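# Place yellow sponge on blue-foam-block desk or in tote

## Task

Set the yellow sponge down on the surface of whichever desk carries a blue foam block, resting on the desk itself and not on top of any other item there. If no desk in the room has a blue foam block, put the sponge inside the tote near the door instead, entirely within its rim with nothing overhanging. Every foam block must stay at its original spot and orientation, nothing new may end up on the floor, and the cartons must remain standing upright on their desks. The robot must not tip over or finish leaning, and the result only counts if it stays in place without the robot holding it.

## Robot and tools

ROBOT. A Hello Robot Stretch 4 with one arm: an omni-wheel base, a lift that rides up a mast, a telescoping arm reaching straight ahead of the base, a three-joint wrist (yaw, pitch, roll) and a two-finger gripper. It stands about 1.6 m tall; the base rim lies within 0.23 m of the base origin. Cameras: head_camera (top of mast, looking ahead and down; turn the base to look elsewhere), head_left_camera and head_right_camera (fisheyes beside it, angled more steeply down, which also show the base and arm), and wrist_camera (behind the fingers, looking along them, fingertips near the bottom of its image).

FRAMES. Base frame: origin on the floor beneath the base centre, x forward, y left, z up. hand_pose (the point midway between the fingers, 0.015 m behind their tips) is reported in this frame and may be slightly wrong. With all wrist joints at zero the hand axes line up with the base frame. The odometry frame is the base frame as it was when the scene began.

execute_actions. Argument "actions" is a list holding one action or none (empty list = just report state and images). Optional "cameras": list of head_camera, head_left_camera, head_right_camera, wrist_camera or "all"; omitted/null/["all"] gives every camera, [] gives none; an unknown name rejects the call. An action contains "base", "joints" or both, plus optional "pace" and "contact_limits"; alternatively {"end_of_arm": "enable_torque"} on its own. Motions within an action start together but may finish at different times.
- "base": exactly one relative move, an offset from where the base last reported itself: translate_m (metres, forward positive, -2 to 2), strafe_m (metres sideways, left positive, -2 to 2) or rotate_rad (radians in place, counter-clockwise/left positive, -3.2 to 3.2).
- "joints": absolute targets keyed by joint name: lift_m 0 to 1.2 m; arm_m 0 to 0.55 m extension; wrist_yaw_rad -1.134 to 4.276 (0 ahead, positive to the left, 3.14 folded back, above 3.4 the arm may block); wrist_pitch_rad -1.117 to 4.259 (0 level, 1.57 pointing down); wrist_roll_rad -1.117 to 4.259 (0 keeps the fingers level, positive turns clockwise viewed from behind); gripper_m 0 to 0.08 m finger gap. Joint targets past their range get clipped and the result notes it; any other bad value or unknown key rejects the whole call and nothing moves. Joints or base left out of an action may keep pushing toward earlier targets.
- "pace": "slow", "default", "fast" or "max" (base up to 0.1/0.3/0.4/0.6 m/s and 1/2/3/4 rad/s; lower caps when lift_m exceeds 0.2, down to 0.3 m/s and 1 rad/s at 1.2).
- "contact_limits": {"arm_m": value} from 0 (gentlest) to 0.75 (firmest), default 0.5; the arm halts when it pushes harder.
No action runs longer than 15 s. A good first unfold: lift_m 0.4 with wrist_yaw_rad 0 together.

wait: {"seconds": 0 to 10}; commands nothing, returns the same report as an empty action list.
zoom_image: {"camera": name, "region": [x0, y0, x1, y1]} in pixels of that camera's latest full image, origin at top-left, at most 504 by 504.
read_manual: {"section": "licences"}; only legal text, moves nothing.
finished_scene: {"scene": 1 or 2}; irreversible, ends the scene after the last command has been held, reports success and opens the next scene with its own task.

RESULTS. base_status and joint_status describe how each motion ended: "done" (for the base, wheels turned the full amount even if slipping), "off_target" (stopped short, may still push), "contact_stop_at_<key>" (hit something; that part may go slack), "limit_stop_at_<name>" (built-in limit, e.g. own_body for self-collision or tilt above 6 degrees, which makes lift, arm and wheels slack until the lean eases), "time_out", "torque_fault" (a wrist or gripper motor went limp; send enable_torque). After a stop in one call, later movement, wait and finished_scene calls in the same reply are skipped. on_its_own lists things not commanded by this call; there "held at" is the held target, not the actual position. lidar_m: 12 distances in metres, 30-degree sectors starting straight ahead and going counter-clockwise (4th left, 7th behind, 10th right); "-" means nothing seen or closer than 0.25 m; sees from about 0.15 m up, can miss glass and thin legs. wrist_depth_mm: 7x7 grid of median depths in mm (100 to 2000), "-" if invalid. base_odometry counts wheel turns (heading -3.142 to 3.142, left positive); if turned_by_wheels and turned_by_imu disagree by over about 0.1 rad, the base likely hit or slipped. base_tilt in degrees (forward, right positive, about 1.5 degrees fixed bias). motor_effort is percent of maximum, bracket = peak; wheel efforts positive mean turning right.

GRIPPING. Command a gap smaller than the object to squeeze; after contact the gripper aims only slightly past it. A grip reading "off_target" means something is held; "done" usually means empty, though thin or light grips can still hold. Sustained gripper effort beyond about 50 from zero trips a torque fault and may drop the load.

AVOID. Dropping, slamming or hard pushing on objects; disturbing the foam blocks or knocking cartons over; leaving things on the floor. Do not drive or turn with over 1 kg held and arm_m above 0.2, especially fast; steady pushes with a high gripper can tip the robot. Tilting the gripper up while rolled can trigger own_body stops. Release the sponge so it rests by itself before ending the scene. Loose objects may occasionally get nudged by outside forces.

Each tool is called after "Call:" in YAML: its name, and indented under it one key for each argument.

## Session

Call:
execute_actions:
  actions: []

Scene clock: 0.00 s.
base_odometry: x=+0.000 y=+0.000 heading=+0.000 (m, m, rad; odometry frame)
turned_by_wheels: +0.000 (rad since the last result)
turned_by_imu: +0.000 (rad since the last result)
base_tilt: forward=+0.3 right=-0.1 (deg)
lidar_m: 1.11 1.19 1.86 1.15 1.71 2.06 2.42 1.36 1.08 1.06 2.01 1.14
base_status: not commanded
joint_positions: lift_m=+0.231 arm_m=+0.001 wrist_yaw_rad=+3.129 wrist_pitch_rad=-0.012 wrist_roll_rad=+0.011 gripper_m=+0.040
joint_status: not commanded
motor_effort: lift_m=+22 arm_m=+0 wrist_yaw_rad=-1 wrist_pitch_rad=-8 wrist_roll_rad=+0 gripper_m=+0 wheel_0=+1 wheel_1=+0 wheel_2=+0 (%)
hand_pose: x=-0.0395 y=+0.0901 z=+0.4118 quat_wxyz=(+0.006, +0.006, +0.005, +1.000) (m; base frame)
wrist_depth_mm: - 143 246 - - - - / - 117 142 - - - - / - 113 141 - - - - / - 127 165 - - - - / 202 - - - - - - / 788 1756 1808 1921 1983 1863 1983 / 609 1205 127 1138 125 1255 1281
pictures: head_camera, head_left_camera, head_right_camera, wrist_camera
camera_calibration (this result's frames):
wrist_camera: T_world_to_cam=[[0.00667361, 0.999945, 0.00810347, -0.0887018], [-0.051531, 0.00843678, -0.998636, 0.471383], [-0.998649, 0.00624693, 0.0515845, 0.0840086], [0, 0, 0, 1]] pos_world=[0.108778, 0.0841952, 0.467126]
Images, in order (width x height): head_camera 420x560, head_left_camera 420x672, head_right_camera 420x672, wrist_camera 616x392.

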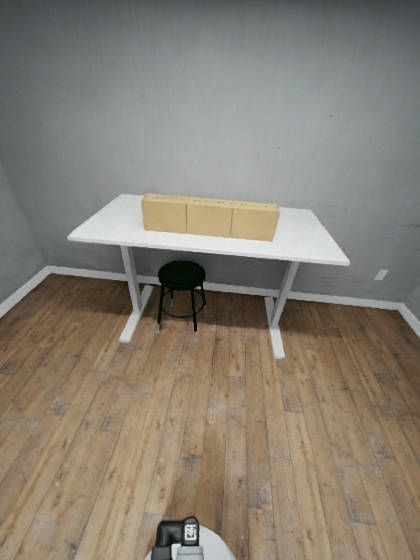

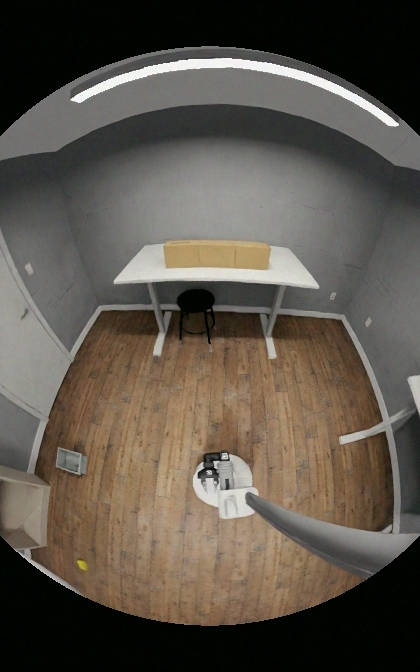

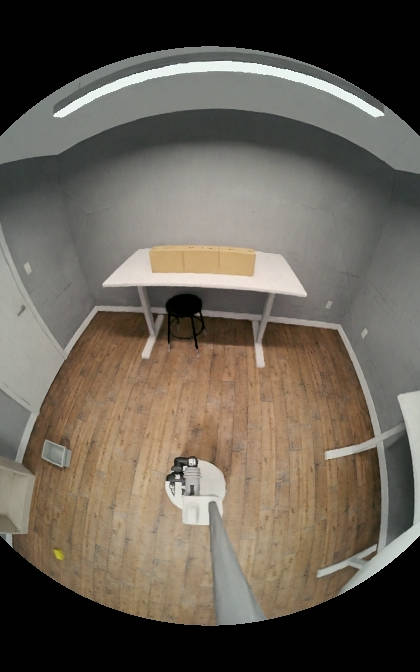

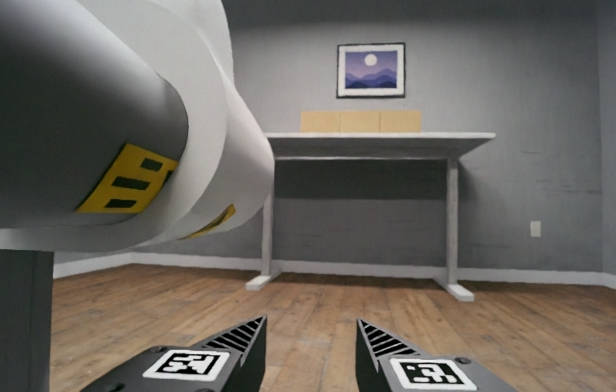

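Call:
execute_actions:
  actions:
    - {"base": {"rotate_rad": 2.26}, "joints": {"lift_m": 0.4, "wrist_yaw_rad": 0, "gripper_m": 0.08}, "pace": "fast"}
  cameras: ["head_camera", "head_left_camera"]

Scene clock: 13.07 s.
base_odometry: x=+0.000 y=+0.000 heading=+2.260 (m, m, rad; odometry frame)
turned_by_wheels: +2.260 (rad since the last result)
turned_by_imu: +2.270 (rad since the last result)
base_tilt: forward=+0.3 right=-0.1 (deg)
lidar_m: 1.82 2.01 2.00 1.22 1.05 1.05 1.34 1.13 1.12 1.33 1.86 1.15
base_status: done
joint_positions: lift_m=+0.400 arm_m=+0.001 wrist_yaw_rad=+0.001 wrist_pitch_rad=-0.012 wrist_roll_rad=+0.011 gripper_m=+0.080
joint_status: all done
motor_effort: lift_m=+25(26) arm_m=-1(1) wrist_yaw_rad=-3(10) wrist_pitch_rad=-8(9) wrist_roll_rad=+0(1) gripper_m=+2(3) wheel_0=-2(10) wheel_1=-1(8) wheel_2=+0(11) (%)
hand_pose: x=+0.3848 y=-0.0873 z=+0.5804 quat_wxyz=(+1.000, +0.005, -0.006, +0.000) (m; base frame)
wrist_depth_mm: - - - - 1921 1708 1397 / - - - - 1921 1618 1430 / 1808 - - - 1863 1576 1397 / - - - - 1983 1618 1397 / - - - - 1921 1618 1336 / - - - - 1921 1618 1336 / 1576 104 159 1499 1366 123 1366
pictures: head_camera, head_left_camera
Images, in order (width x height): head_camera 420x560, head_left_camera 420x672.

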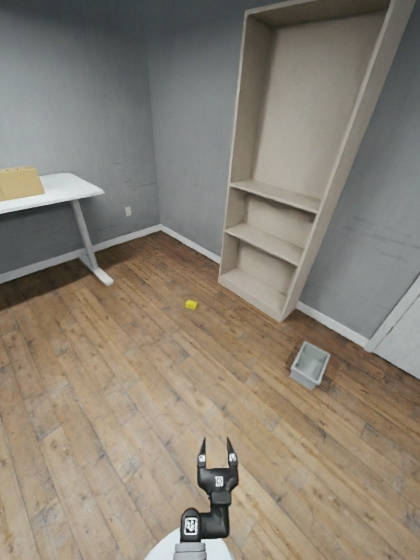

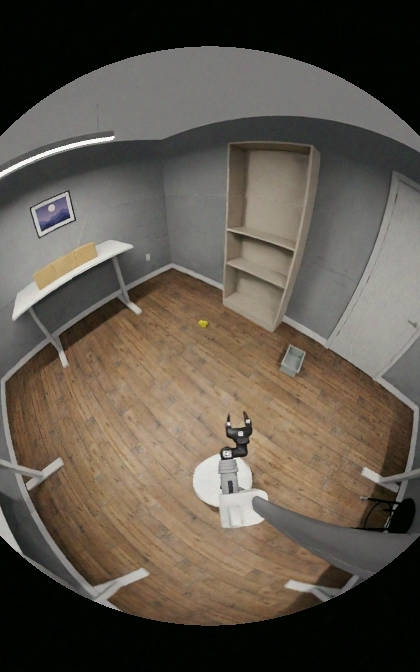

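Call:
zoom_image:
  camera: "head_left_camera"
  region: [0, 220, 160, 340]

Call:
execute_actions:
  actions:
    - {"base": {"translate_m": -1.85}, "joints": {"lift_m": 0.2, "arm_m": 0.17, "wrist_pitch_rad": 1.57}, "pace": "max"}
  cameras: ["head_camera", "head_left_camera", "head_right_camera"]

Region (0, 220, 160, 340) of head_left_camera's 420x672 image, scaled by 3.150, with more detail than that image has; it fills the top 378 rows of this view, and the rest is white.

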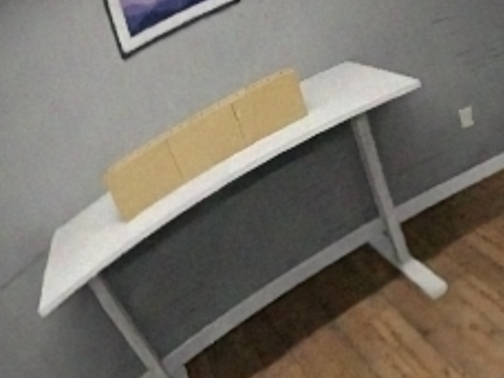

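Scene clock: 19.50 s.
base_odometry: x=+1.176 y=-1.428 heading=+2.259 (m, m, rad; odometry frame)
turned_by_wheels: +0.000 (rad since the last result)
turned_by_imu: +0.003 (rad since the last result)
base_tilt: forward=+0.3 right=-0.1 (deg)
lidar_m: 2.83 0.92 0.94 0.65 0.54 0.55 0.66 0.59 0.60 0.70 0.60 0.60
base_status: done
joint_positions: lift_m=+0.200 arm_m=+0.169 wrist_yaw_rad=+0.000 wrist_pitch_rad=+1.570 wrist_roll_rad=+0.011 gripper_m=+0.080
joint_status: all done
motor_effort: lift_m=+19(24) arm_m=+6(5) wrist_yaw_rad=-1(2) wrist_pitch_rad=+0(4) wrist_roll_rad=+0(2) gripper_m=+1(1) wheel_0=-2(9) wheel_1=-1(8) wheel_2=-3(15) (%)
hand_pose: x=+0.3401 y=-0.0874 z=+0.1658 quat_wxyz=(+0.707, +0.004, +0.707, -0.004) (m; base frame)
wrist_depth_mm: 327 325 322 320 317 317 317 / 324 324 320 320 317 317 310 / 320 322 320 319 314 315 310 / 322 320 319 317 315 310 310 / 319 320 319 314 312 310 310 / 319 319 315 312 310 307 306 / 315 104 160 310 307 123 306
pictures: head_camera, head_left_camera, head_right_camera
Images, in order (width x height): head_camera 420x560, head_left_camera 420x672, head_right_camera 420x672.

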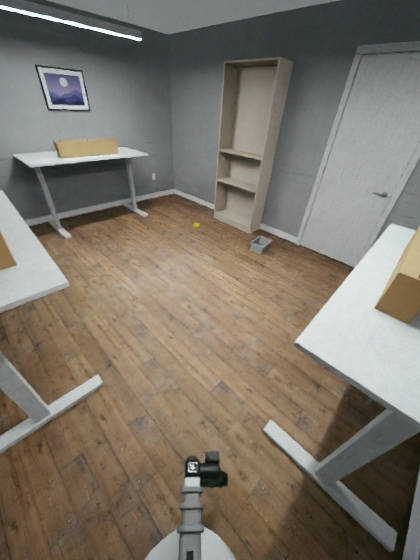

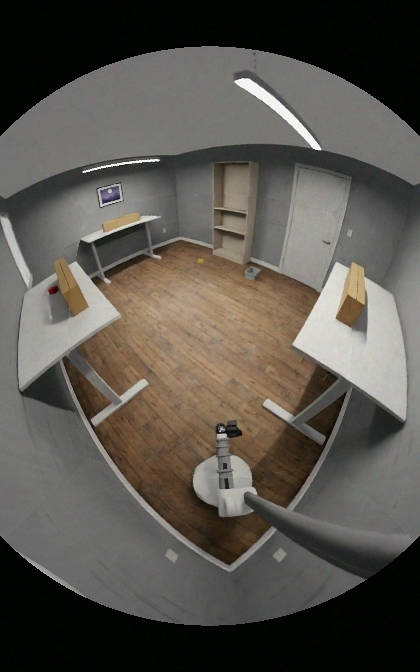

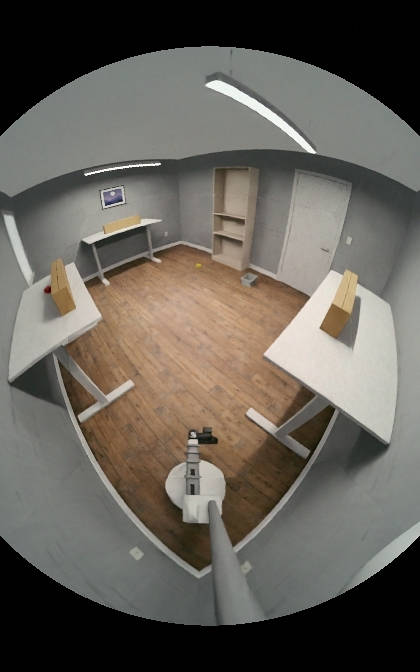

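Call:
zoom_image:
  camera: "head_left_camera"
  region: [10, 245, 130, 345]

Call:
zoom_image:
  camera: "head_right_camera"
  region: [300, 255, 420, 375]

Region (10, 245, 130, 345) of head_left_camera's 420x672 image, scaled by 4.200, with more detail than that image has.

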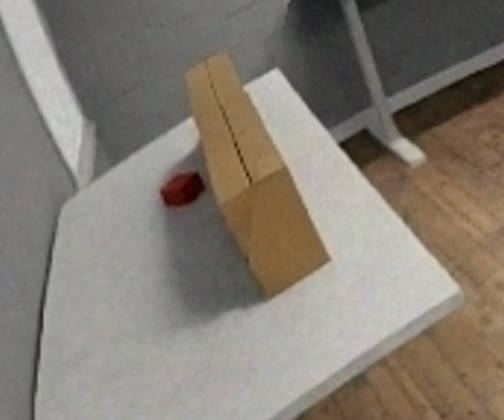

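Region (300, 255, 420, 375) of head_right_camera's 420x672 image, scaled by 4.200, with more detail than that image has.

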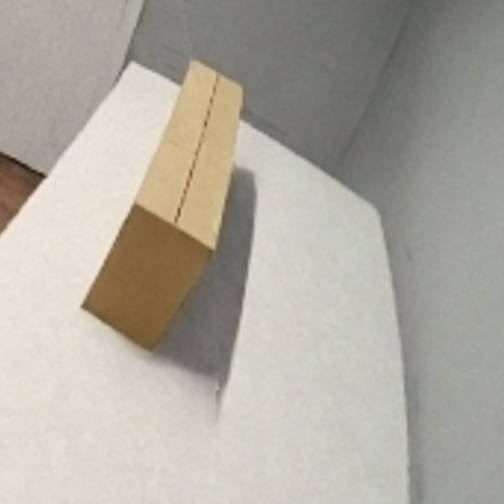

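Call:
zoom_image:
  camera: "head_right_camera"
  region: [330, 265, 380, 345]

Call:
zoom_image:
  camera: "head_left_camera"
  region: [35, 250, 95, 325]

Call:
zoom_image:
  camera: "head_camera"
  region: [0, 120, 160, 200]

Region (330, 265, 380, 345) of head_right_camera's 420x672 image, scaled by 6.300, with more detail than that image has; it fills the left 315 columns of this view, and the rest is white.

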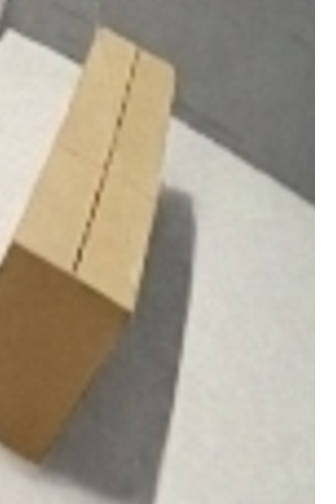

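Region (35, 250, 95, 325) of head_left_camera's 420x672 image, scaled by 6.720, with more detail than that image has; it fills the left 403 columns of this view, and the rest is white.

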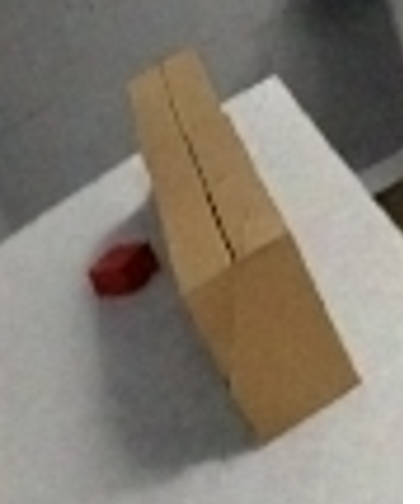

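Region (0, 120, 160, 200) of head_camera's 420x560 image, scaled by 3.150, with more detail than that image has.

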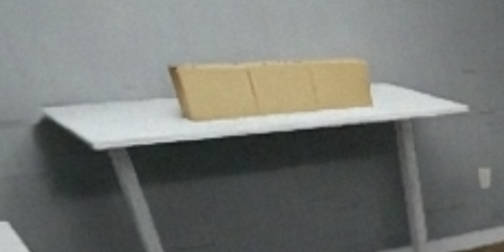

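Call:
execute_actions:
  actions:
    - {"base": {"translate_m": 2.0}, "pace": "max"}
  cameras: ["head_camera", "head_left_camera"]

Scene clock: 34.33 s.
base_odometry: x=-0.095 y=+0.116 heading=+2.260 (m, m, rad; odometry frame)
turned_by_wheels: +0.000 (rad since the last result)
turned_by_imu: -0.006 (rad since the last result)
base_tilt: forward=+0.2 right=-0.3 (deg)
lidar_m: 1.74 1.89 1.91 1.33 1.15 1.16 1.48 1.21 1.23 2.01 1.03 1.03
base_status: done
joint_positions: lift_m=+0.200 arm_m=+0.169 wrist_yaw_rad=+0.000 wrist_pitch_rad=+1.570 wrist_roll_rad=+0.011 gripper_m=+0.080
joint_status: not commanded
motor_effort: lift_m=+18(19) arm_m=+6(6) wrist_yaw_rad=+0(0) wrist_pitch_rad=+0(0) wrist_roll_rad=-1(1) gripper_m=+2(2) wheel_0=+0(9) wheel_1=-1(7) wheel_2=+3(15) (%)
hand_pose: x=+0.3401 y=-0.0874 z=+0.1658 quat_wxyz=(+0.707, +0.004, +0.707, -0.004) (m; base frame)
wrist_depth_mm: 327 324 320 320 319 314 312 / 329 324 322 319 317 314 314 / 324 324 320 319 315 314 314 / 322 319 319 317 314 312 312 / 322 319 315 315 310 310 309 / 320 319 314 312 310 309 307 / 317 104 160 310 309 123 306
pictures: head_camera, head_left_camera
Images, in order (width x height): head_camera 420x560, head_left_camera 420x672.

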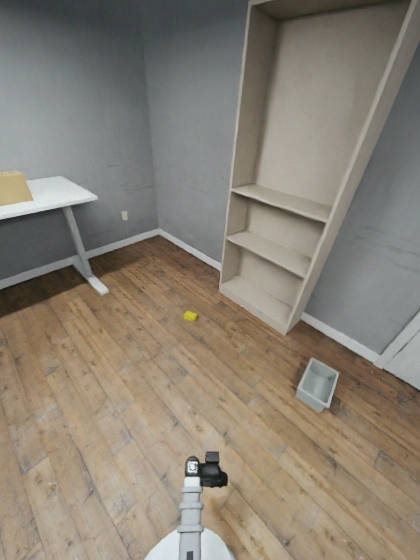

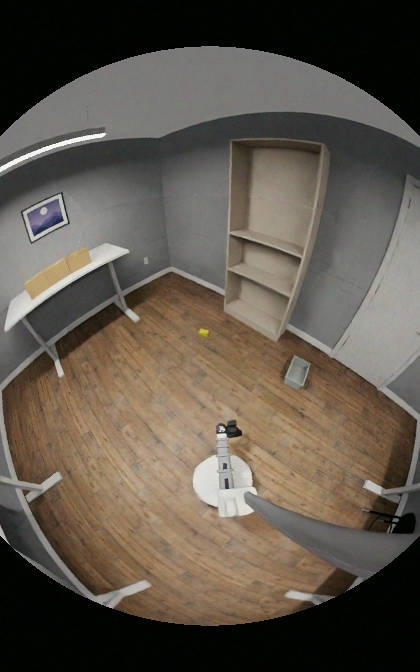

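Call:
zoom_image:
  camera: "head_camera"
  region: [165, 295, 217, 335]

Call:
zoom_image:
  camera: "head_camera"
  region: [150, 440, 250, 560]

Region (165, 295, 217, 335) of head_camera's 420x560 image, scaled by 9.692, with more detail than that image has; it fills the top 388 rows of this view, and the rest is white.

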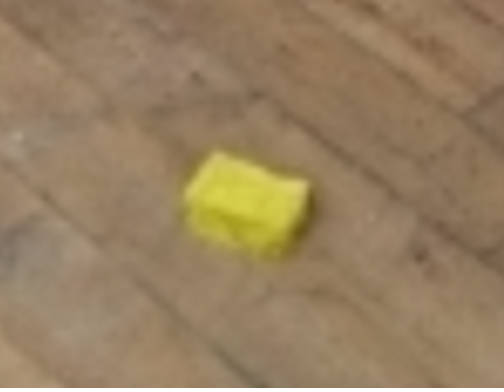

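Region (150, 440, 250, 560) of head_camera's 420x560 image, scaled by 4.200, with more detail than that image has.

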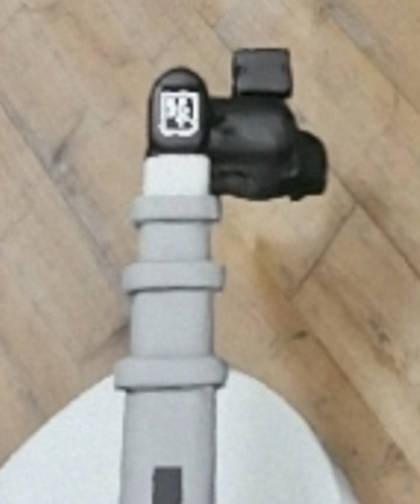

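Call:
execute_actions:
  actions:
    - {"base": {"translate_m": 0.95}, "joints": {"arm_m": 0.34, "wrist_yaw_rad": 2.1, "wrist_roll_rad": 0.95}, "pace": "max"}
  cameras: ["head_camera", "wrist_camera"]

Scene clock: 42.33 s.
base_odometry: x=-0.699 y=+0.849 heading=+2.260 (m, m, rad; odometry frame)
turned_by_wheels: +0.000 (rad since the last result)
turned_by_imu: -0.002 (rad since the last result)
base_tilt: forward=+0.2 right=-0.2 (deg)
lidar_m: 0.94 1.19 1.21 1.42 1.80 1.82 2.61 1.91 1.91 0.69 0.79 0.77
base_status: done
joint_positions: lift_m=+0.200 arm_m=+0.339 wrist_yaw_rad=+2.099 wrist_pitch_rad=+1.570 wrist_roll_rad=+0.950 gripper_m=+0.080
joint_status: all done
motor_effort: lift_m=+19(18) arm_m=+5(7) wrist_yaw_rad=+2(8) wrist_pitch_rad=+1(2) wrist_roll_rad=+1(7) gripper_m=+0(1) wheel_0=+1(9) wheel_1=+0(9) wheel_2=+3(17) (%)
hand_pose: x=+0.5853 y=+0.0442 z=+0.1658 quat_wxyz=(+0.594, -0.384, +0.593, +0.385) (m; base frame)
wrist_depth_mm: 325 324 322 320 320 319 315 / 324 324 324 319 317 317 314 / 324 322 320 317 315 314 314 / 319 320 317 314 314 314 310 / 319 315 314 268 312 309 310 / 314 314 312 267 310 307 307 / 315 104 159 310 307 123 306
pictures: head_camera, wrist_camera
camera_calibration (this result's frames):
wrist_camera: T_world_to_cam=[[0.920046, -0.391753, -0.00675765, -0.515598], [-0.391693, -0.919206, -0.0404675, 0.339588], [0.00964159, 0.0398789, -0.999158, 0.303499], [0, 0, 0, 1]] pos_world=[0.604462, 0.0980613, 0.313501]
Images, in order (width x height): head_camera 420x560, wrist_camera 616x392.

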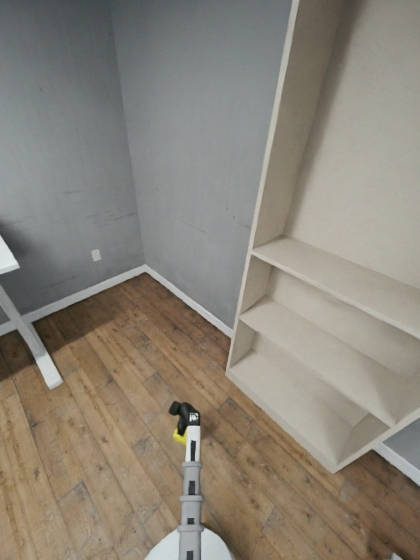

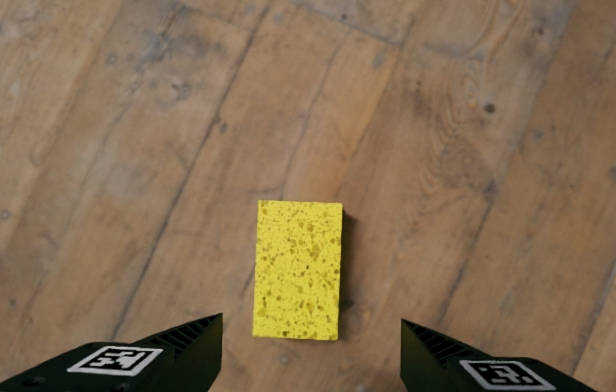

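Call:
execute_actions:
  actions:
    - {"joints": {"lift_m": 0.065, "arm_m": 0.328}, "pace": "fast"}
  cameras: ["wrist_camera"]

Scene clock: 46.47 s.
base_odometry: x=-0.699 y=+0.849 heading=+2.260 (m, m, rad; odometry frame)
turned_by_wheels: +0.000 (rad since the last result)
turned_by_imu: -0.001 (rad since the last result)
base_tilt: forward=+0.3 right=-0.2 (deg)
lidar_m: 0.96 1.20 1.22 1.44 1.78 1.81 2.62 1.92 1.91 0.68 0.79 0.81
base_status: not commanded
joint_positions: lift_m=+0.065 arm_m=+0.329 wrist_yaw_rad=+2.100 wrist_pitch_rad=+1.570 wrist_roll_rad=+0.950 gripper_m=+0.080
joint_status: all done
motor_effort: lift_m=+17(17) arm_m=-5(6) wrist_yaw_rad=+1(2) wrist_pitch_rad=+0(0) wrist_roll_rad=+1(0) gripper_m=+1(1) wheel_0=+1(1) wheel_1=+0(0) wheel_2=+3(3) (%)
hand_pose: x=+0.5753 y=+0.0443 z=+0.0309 quat_wxyz=(+0.593, -0.384, +0.593, +0.385) (m; base frame)
wrist_depth_mm: 185 184 183 183 181 181 180 / 183 183 181 181 181 179 179 / 183 181 181 180 180 178 178 / 181 181 179 134 178 178 177 / 180 180 178 133 177 176 175 / 179 178 148 132 150 175 175 / 179 104 132 131 131 123 174
pictures: wrist_camera
camera_calibration (this result's frames):
wrist_camera: T_world_to_cam=[[0.920119, -0.391581, -0.00677592, -0.507325], [-0.391521, -0.919278, -0.0404811, 0.330124], [0.00962266, 0.0399003, -0.999157, 0.168846], [0, 0, 0, 1]] pos_world=[0.594425, 0.0980803, 0.17863]
Images, in order (width x height): wrist_camera 616x392.

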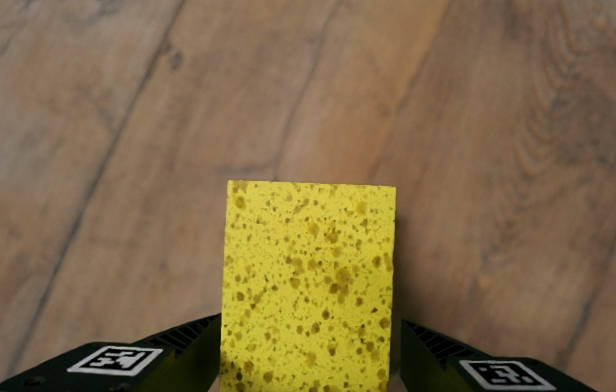

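Call:
execute_actions:
  actions:
    - {"joints": {"gripper_m": 0.045}}
  cameras: ["wrist_camera", "head_left_camera"]

Scene clock: 47.93 s.
base_odometry: x=-0.699 y=+0.849 heading=+2.260 (m, m, rad; odometry frame)
turned_by_wheels: +0.000 (rad since the last result)
turned_by_imu: +0.000 (rad since the last result)
base_tilt: forward=+0.2 right=-0.2 (deg)
lidar_m: 0.95 1.23 1.22 1.44 1.80 1.81 2.63 1.90 1.92 0.69 0.79 0.80
base_status: not commanded
joint_positions: lift_m=+0.065 arm_m=+0.329 wrist_yaw_rad=+2.100 wrist_pitch_rad=+1.570 wrist_roll_rad=+0.950 gripper_m=+0.059
joint_status: gripper_m off_target (ended at +0.059, target +0.045)
on_its_own: gripper_m is held at +0.054, not at your +0.045, by its contact guard: the fingers met something
motor_effort: lift_m=+17(17) arm_m=-6(6) wrist_yaw_rad=+1(1) wrist_pitch_rad=+1(1) wrist_roll_rad=+0(1) gripper_m=-34(34) wheel_0=+1(1) wheel_1=+0(0) wheel_2=+2(3) (%)
hand_pose: x=+0.5753 y=+0.0443 z=+0.0309 quat_wxyz=(+0.593, -0.384, +0.593, +0.385) (m; base frame)
wrist_depth_mm: 185 183 182 182 181 181 180 / 183 183 182 181 180 179 179 / 182 182 182 180 179 179 178 / 181 180 179 133 177 177 176 / 180 179 178 133 132 177 175 / 179 179 147 132 132 175 174 / 179 151 131 131 131 174 173
pictures: head_left_camera, wrist_camera
camera_calibration (this result's frames):
wrist_camera: T_world_to_cam=[[0.920119, -0.39158, -0.00677601, -0.507325], [-0.391521, -0.919278, -0.0404812, 0.330124], [0.00962259, 0.0399004, -0.999157, 0.168846], [0, 0, 0, 1]] pos_world=[0.594425, 0.0980803, 0.17863]
Images, in order (width x height): head_left_camera 420x672, wrist_camera 616x392.

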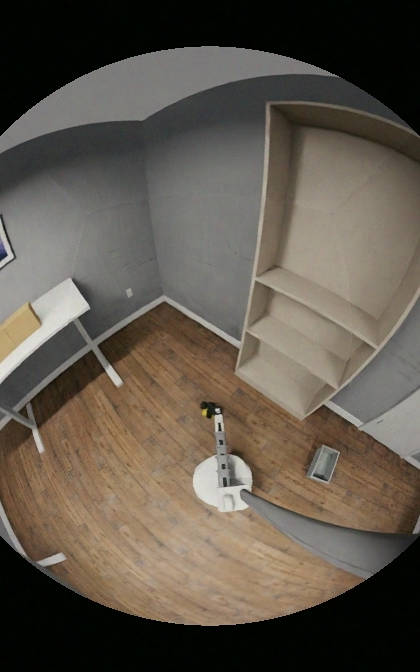

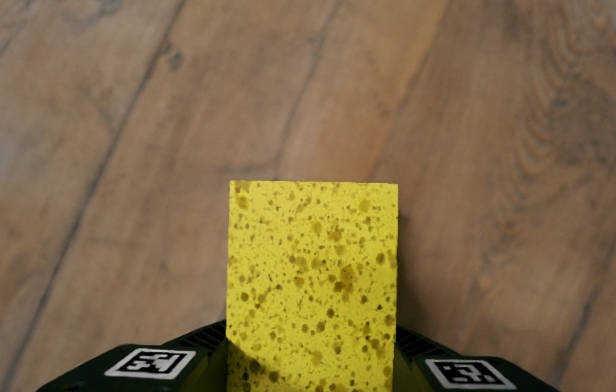

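Call:
execute_actions:
  actions:
    - {"base": {"rotate_rad": 1.99}, "joints": {"lift_m": 0.2, "arm_m": 0.17, "wrist_yaw_rad": 0.0, "wrist_roll_rad": 0.0}, "pace": "fast"}
  cameras: ["head_camera", "head_right_camera"]

Scene clock: 54.70 s.
base_odometry: x=-0.699 y=+0.849 heading=-2.033 (m, m, rad; odometry frame)
turned_by_wheels: +1.990 (rad since the last result)
turned_by_imu: +2.000 (rad since the last result)
base_tilt: forward=+0.2 right=-0.2 (deg)
lidar_m: 1.80 1.80 2.00 1.90 1.87 0.69 0.81 0.79 0.91 1.94 1.22 1.35
base_status: done
joint_positions: lift_m=+0.200 arm_m=+0.171 wrist_yaw_rad=+0.001 wrist_pitch_rad=+1.570 wrist_roll_rad=+0.000 gripper_m=+0.059
joint_status: all done
on_its_own: gripper_m is held at +0.054, not at your +0.045, by its contact guard: the fingers met something
motor_effort: lift_m=+25(23) arm_m=-5(6) wrist_yaw_rad=-2(9) wrist_pitch_rad=+0(2) wrist_roll_rad=-1(6) gripper_m=-35(34) wheel_0=+0(10) wheel_1=+1(8) wheel_2=+1(11) (%)
hand_pose: x=+0.3421 y=-0.0874 z=+0.1652 quat_wxyz=(+0.707, +0.000, +0.707, +0.000) (m; base frame)
wrist_depth_mm: 329 325 320 320 319 315 314 / 325 324 322 317 317 314 312 / 324 322 319 317 314 312 312 / 324 317 315 134 312 312 310 / 319 319 317 133 133 310 307 / 319 319 147 132 132 310 306 / 317 220 131 132 131 307 306
pictures: head_camera, head_right_camera
Images, in order (width x height): head_camera 420x560, head_right_camera 420x672.

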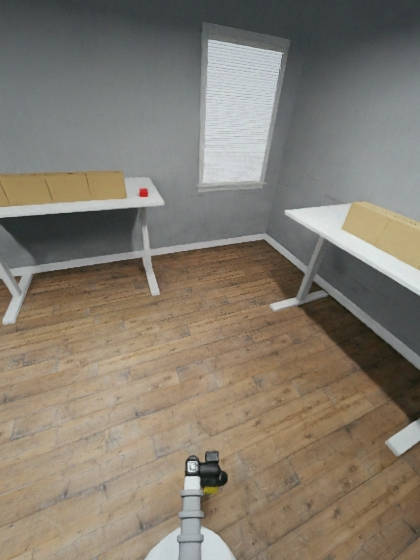

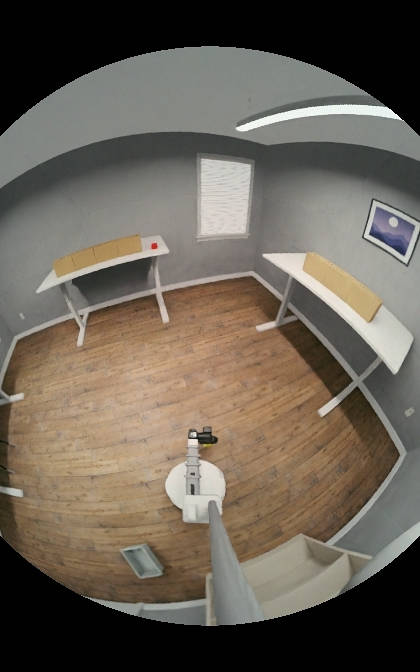

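Call:
execute_actions:
  actions:
    - {"base": {"strafe_m": -1.38}, "joints": {"arm_m": 0.13}, "pace": "max"}
  cameras: ["head_camera", "head_right_camera"]

Scene clock: 60.07 s.
base_odometry: x=-1.934 y=+1.465 heading=-2.033 (m, m, rad; odometry frame)
turned_by_wheels: +0.000 (rad since the last result)
turned_by_imu: -0.003 (rad since the last result)
base_tilt: forward=+0.3 right=-0.2 (deg)
lidar_m: 0.37 0.35 2.58 3.23 0.84 0.77 0.62 0.62 0.69 0.69 0.71 0.47
base_status: done
joint_positions: lift_m=+0.200 arm_m=+0.131 wrist_yaw_rad=+0.000 wrist_pitch_rad=+1.570 wrist_roll_rad=+0.000 gripper_m=+0.059
joint_status: all done
on_its_own: gripper_m is held at +0.054, not at your +0.045, by its contact guard: the fingers met something
motor_effort: lift_m=+24(25) arm_m=-6(7) wrist_yaw_rad=+0(1) wrist_pitch_rad=+0(1) wrist_roll_rad=+1(1) gripper_m=-34(35) wheel_0=-1(17) wheel_1=+0(14) wheel_2=+0(0) (%)
hand_pose: x=+0.3020 y=-0.0874 z=+0.1654 quat_wxyz=(+0.707, +0.000, +0.707, +0.000) (m; base frame)
wrist_depth_mm: 291 312 322 320 319 317 314 / 324 324 322 319 319 314 314 / 324 324 319 317 315 312 310 / 322 322 317 134 314 312 309 / 319 319 315 133 133 310 307 / 320 315 147 132 132 309 307 / 317 220 132 131 131 307 303
pictures: head_camera, head_right_camera
Images, in order (width x height): head_camera 420x560, head_right_camera 420x672.

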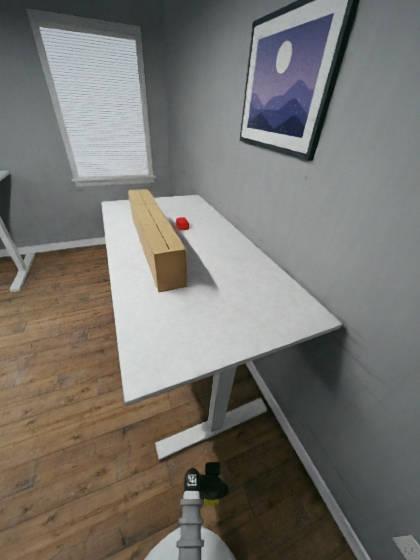

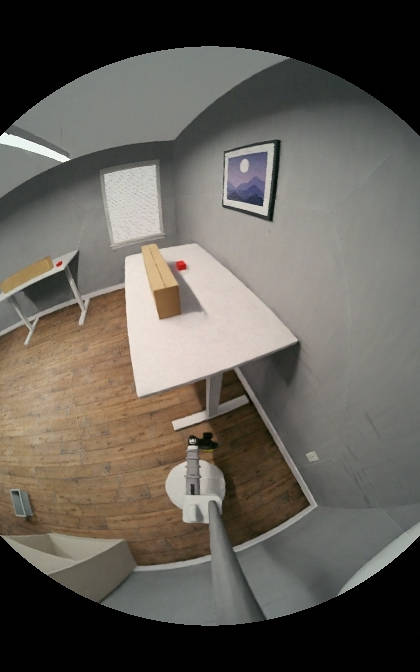

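Call:
zoom_image:
  camera: "head_right_camera"
  region: [120, 235, 220, 330]

Call:
zoom_image:
  camera: "head_camera"
  region: [95, 180, 225, 300]

Region (120, 235, 220, 330) of head_right_camera's 420x672 image, scaled by 5.040, with more detail than that image has; it fills the top 479 rows of this view, and the rest is white.

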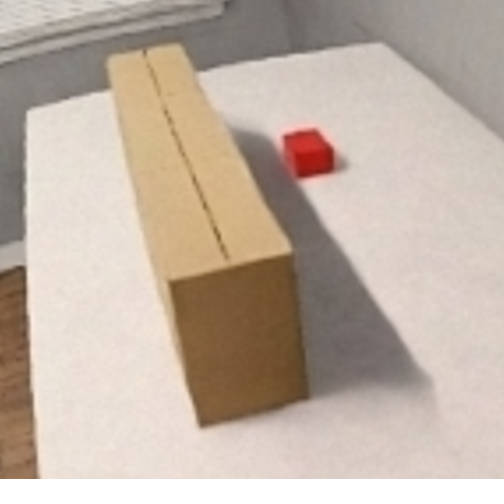

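Region (95, 180, 225, 300) of head_camera's 420x560 image, scaled by 3.877, with more detail than that image has; it fills the top 465 rows of this view, and the rest is white.

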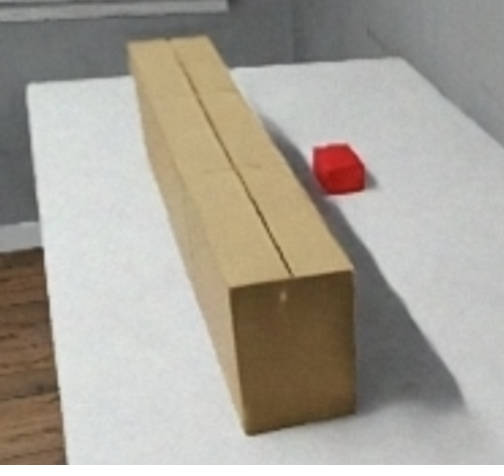

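Call:
execute_actions:
  actions:
    - {"base": {"rotate_rad": 1.9}, "pace": "fast"}
  cameras: ["head_camera", "head_left_camera"]

Scene clock: 67.57 s.
base_odometry: x=-1.934 y=+1.465 heading=-0.133 (m, m, rad; odometry frame)
turned_by_wheels: +1.900 (rad since the last result)
turned_by_imu: +1.909 (rad since the last result)
base_tilt: forward=+0.2 right=-0.1 (deg)
lidar_m: 1.56 0.78 0.63 0.61 0.63 0.74 0.70 0.60 0.39 0.36 2.47 3.27
base_status: done
joint_positions: lift_m=+0.200 arm_m=+0.131 wrist_yaw_rad=+0.000 wrist_pitch_rad=+1.570 wrist_roll_rad=+0.000 gripper_m=+0.059
joint_status: not commanded
on_its_own: gripper_m is held at +0.054, not at your +0.045, by its contact guard: the fingers met something
motor_effort: lift_m=+24(24) arm_m=-5(6) wrist_yaw_rad=-1(1) wrist_pitch_rad=+0(2) wrist_roll_rad=+0(0) gripper_m=-36(35) wheel_0=-2(11) wheel_1=+1(7) wheel_2=+2(12) (%)
hand_pose: x=+0.3021 y=-0.0874 z=+0.1654 quat_wxyz=(+0.707, +0.000, +0.707, +0.000) (m; base frame)
wrist_depth_mm: 327 325 322 322 317 319 314 / 325 322 320 320 317 315 312 / 325 320 317 317 317 315 312 / 322 320 317 134 310 312 312 / 322 319 317 133 133 310 309 / 317 317 147 132 132 306 306 / 315 220 131 131 131 307 306
pictures: head_camera, head_left_camera
Images, in order (width x height): head_camera 420x560, head_left_camera 420x672.

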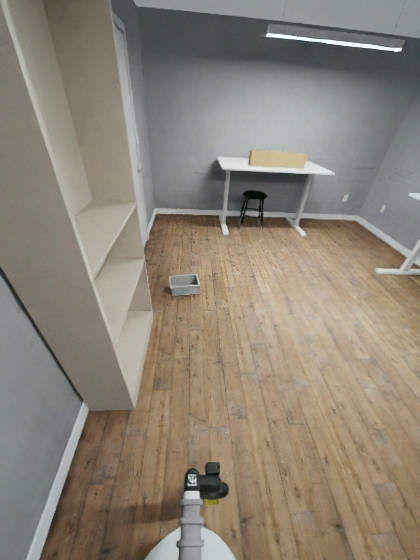

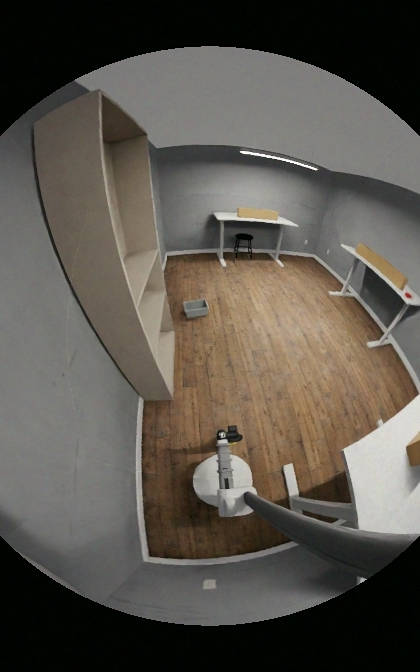

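Call:
zoom_image:
  camera: "head_camera"
  region: [150, 260, 220, 310]

Call:
zoom_image:
  camera: "head_camera"
  region: [80, 290, 200, 430]

Region (150, 260, 220, 310) of head_camera's 420x560 image, scaled by 7.200, with more detail than that image has; it fills the top 360 rows of this view, and the rest is white.

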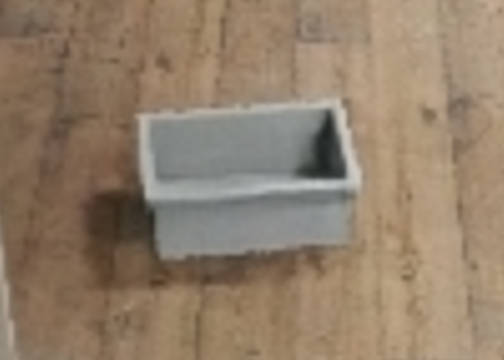

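Region (80, 290, 200, 430) of head_camera's 420x560 image, scaled by 3.600, with more detail than that image has; it fills the left 432 columns of this view, and the rest is white.

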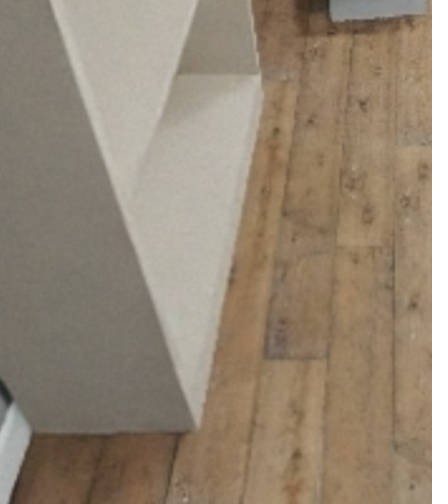

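Call:
execute_actions:
  actions:
    - {"base": {"translate_m": 1.25}, "joints": {"lift_m": 0.25, "arm_m": 0.48, "wrist_yaw_rad": 2.9, "wrist_roll_rad": 2.75}, "pace": "max"}
  cameras: ["head_camera", "head_left_camera", "wrist_camera"]

Scene clock: 78.33 s.
base_odometry: x=-0.695 y=+1.299 heading=-0.133 (m, m, rad; odometry frame)
turned_by_wheels: +0.000 (rad since the last result)
turned_by_imu: -0.004 (rad since the last result)
base_tilt: forward=+0.2 right=-0.2 (deg)
lidar_m: 0.56 0.60 0.38 0.36 0.40 0.51 1.97 1.24 1.70 2.22 2.33 2.04
base_status: done
joint_positions: lift_m=+0.250 arm_m=+0.479 wrist_yaw_rad=+2.900 wrist_pitch_rad=+1.570 wrist_roll_rad=+2.750 gripper_m=+0.059
joint_status: all done
on_its_own: gripper_m is held at +0.054, not at your +0.045, by its contact guard: the fingers met something
motor_effort: lift_m=+23(30) arm_m=+5(6) wrist_yaw_rad=+1(8) wrist_pitch_rad=+1(3) wrist_roll_rad=+2(5) gripper_m=-35(34) wheel_0=+0(9) wheel_1=+1(8) wheel_2=+2(17) (%)
hand_pose: x=+0.6707 y=+0.0849 z=+0.2154 quat_wxyz=(+0.705, -0.053, +0.705, +0.053) (m; base frame)
wrist_depth_mm: 382 377 377 375 375 370 370 / 379 375 375 375 373 370 368 / 264 294 285 276 265 368 364 / 266 364 362 134 243 362 364 / 260 362 359 133 133 357 359 / 260 357 147 132 132 357 353 / 253 212 131 131 131 353 351
pictures: head_camera, head_left_camera, wrist_camera
camera_calibration (this result's frames):
wrist_camera: T_world_to_cam=[[0.167958, -0.985773, -0.00645648, -0.0230765], [-0.985078, -0.167583, -0.0392145, 0.746356], [0.0375746, 0.0129465, -0.99921, 0.33423], [0, 0, 0, 1]] pos_world=[0.726536, 0.098001, 0.363085]
Images, in order (width x height): head_camera 420x560, head_left_camera 420x672, wrist_camera 616x392.

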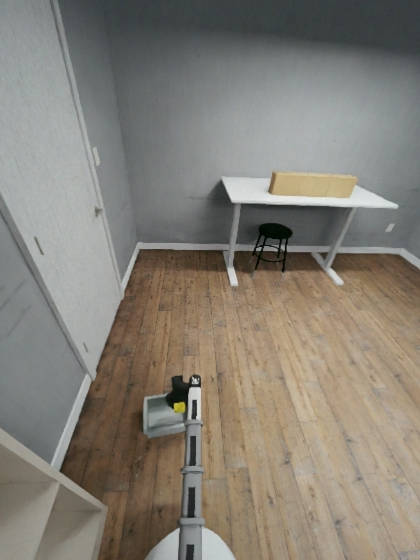

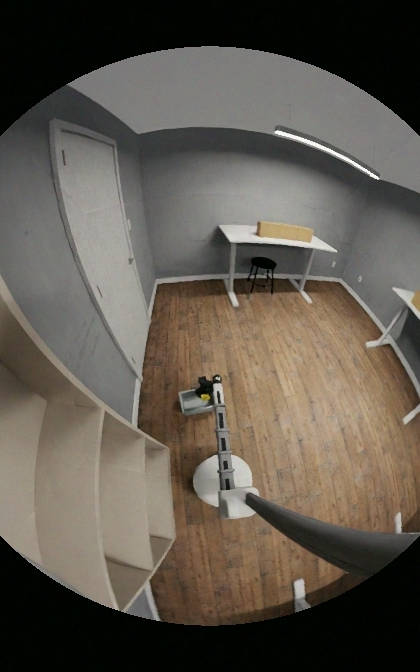

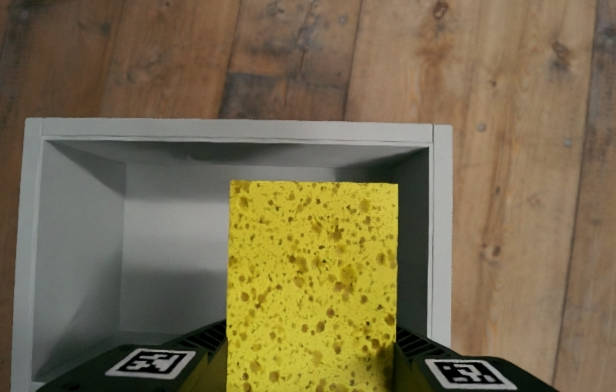

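Call:
execute_actions:
  actions: []

Scene clock: 80.23 s.
base_odometry: x=-0.695 y=+1.299 heading=-0.133 (m, m, rad; odometry frame)
turned_by_wheels: +0.000 (rad since the last result)
turned_by_imu: +0.000 (rad since the last result)
base_tilt: forward=+0.2 right=-0.2 (deg)
lidar_m: 0.58 0.59 0.38 0.34 0.37 0.52 1.93 1.27 1.70 2.25 2.33 2.05
base_status: done
joint_positions: lift_m=+0.250 arm_m=+0.479 wrist_yaw_rad=+2.900 wrist_pitch_rad=+1.570 wrist_roll_rad=+2.750 gripper_m=+0.059
joint_status: all done
on_its_own: gripper_m is held at +0.054, not at your +0.045, by its contact guard: the fingers met something
motor_effort: lift_m=+23(30) arm_m=+5(6) wrist_yaw_rad=+1(8) wrist_pitch_rad=+1(3) wrist_roll_rad=+0(5) gripper_m=-35(34) wheel_0=+0(9) wheel_1=+1(8) wheel_2=+2(17) (%)
hand_pose: x=+0.6707 y=+0.0849 z=+0.2154 quat_wxyz=(+0.705, -0.053, +0.705, +0.053) (m; base frame)
wrist_depth_mm: 379 379 377 379 373 373 370 / 375 377 375 373 370 368 368 / 264 293 283 276 264 368 366 / 266 366 362 134 243 364 359 / 259 362 359 133 132 359 357 / 259 359 148 132 132 353 357 / 254 212 131 131 131 353 351
pictures: head_camera, head_left_camera, head_right_camera, wrist_camera
camera_calibration (this result's frames):
wrist_camera: T_world_to_cam=[[0.167958, -0.985773, -0.00645653, -0.0230768], [-0.985078, -0.167583, -0.0392144, 0.746356], [0.0375745, 0.0129466, -0.99921, 0.33423], [0, 0, 0, 1]] pos_world=[0.726536, 0.0980011, 0.363085]
Images, in order (width x height): head_camera 420x560, head_left_camera 420x672, head_right_camera 420x672, wrist_camera 616x392.

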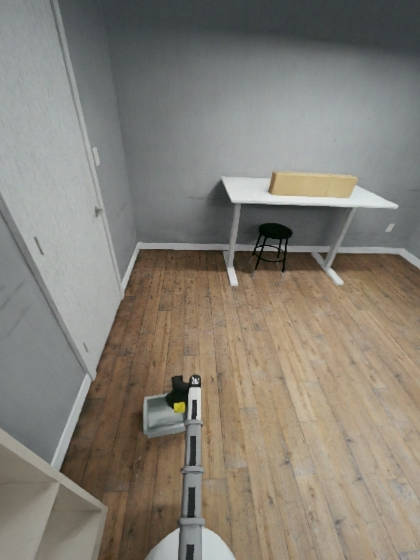

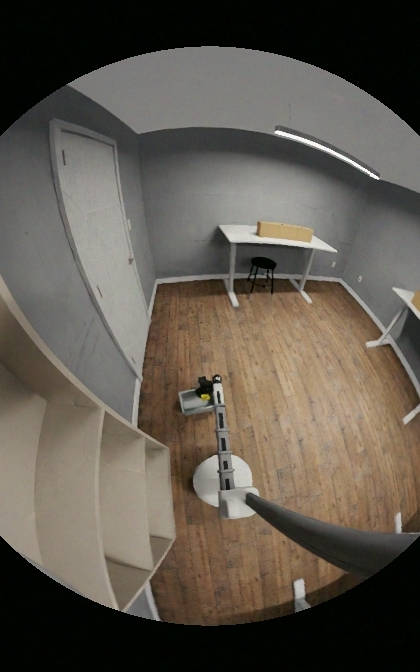

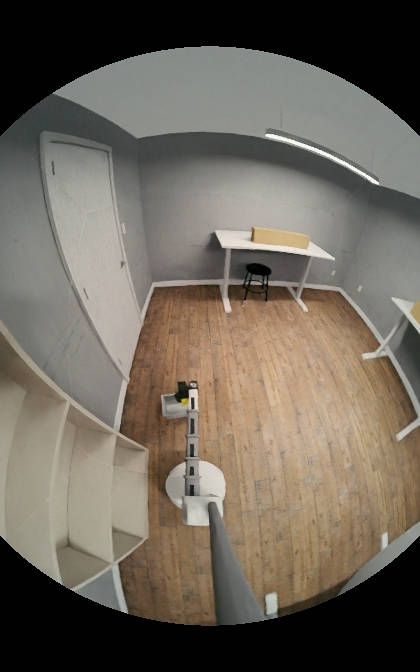

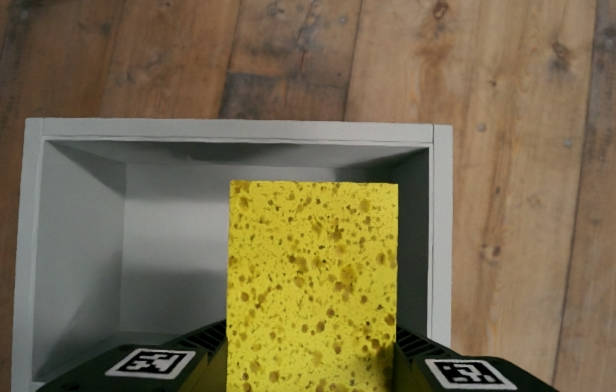

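Call:
execute_actions:
  actions:
    - {"base": {"strafe_m": 0.04}, "joints": {"lift_m": 0.075, "arm_m": 0.47}, "pace": "fast"}
  cameras: ["head_camera", "wrist_camera"]

Scene clock: 85.30 s.
base_odometry: x=-0.690 y=+1.339 heading=-0.133 (m, m, rad; odometry frame)
turned_by_wheels: +0.000 (rad since the last result)
turned_by_imu: -0.001 (rad since the last result)
base_tilt: forward=+0.2 right=-0.2 (deg)
lidar_m: 0.64 0.59 0.32 0.33 0.34 0.47 1.95 1.30 1.70 2.27 2.36 2.06
base_status: done
joint_positions: lift_m=+0.075 arm_m=+0.471 wrist_yaw_rad=+2.900 wrist_pitch_rad=+1.570 wrist_roll_rad=+2.750 gripper_m=+0.059
joint_status: all done
on_its_own: gripper_m is held at +0.054, not at your +0.045, by its contact guard: the fingers met something
motor_effort: lift_m=+17(19) arm_m=-6(7) wrist_yaw_rad=+0(0) wrist_pitch_rad=+1(2) wrist_roll_rad=+1(0) gripper_m=-34(36) wheel_0=+3(13) wheel_1=-2(10) wheel_2=+0(2) (%)
hand_pose: x=+0.6626 y=+0.0849 z=+0.0409 quat_wxyz=(+0.705, -0.053, +0.705, +0.053) (m; base frame)
wrist_depth_mm: 108 108 108 106 104 - - / 142 141 140 138 135 132 141 / 190 191 190 189 187 187 181 / 189 189 187 134 186 186 180 / 187 187 185 133 133 184 180 / 186 185 146 132 132 183 178 / 185 155 131 131 131 181 176
pictures: head_camera, wrist_camera
camera_calibration (this result's frames):
wrist_camera: T_world_to_cam=[[0.168181, -0.985734, -0.00653983, -0.0229688], [-0.985048, -0.167805, -0.0390232, 0.73149], [0.037369, 0.013005, -0.999217, 0.160255], [0, 0, 0, 1]] pos_world=[0.718427, 0.0980226, 0.188524]
Images, in order (width x height): head_camera 420x560, wrist_camera 616x392.

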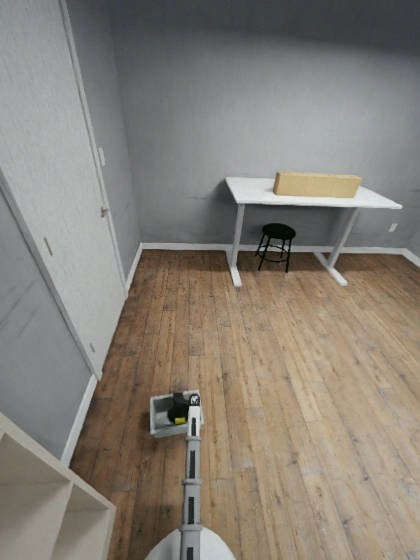

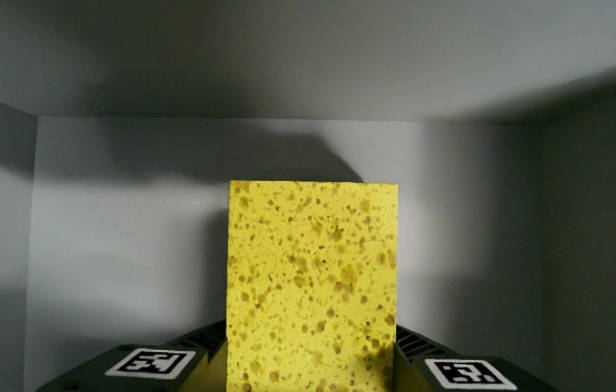

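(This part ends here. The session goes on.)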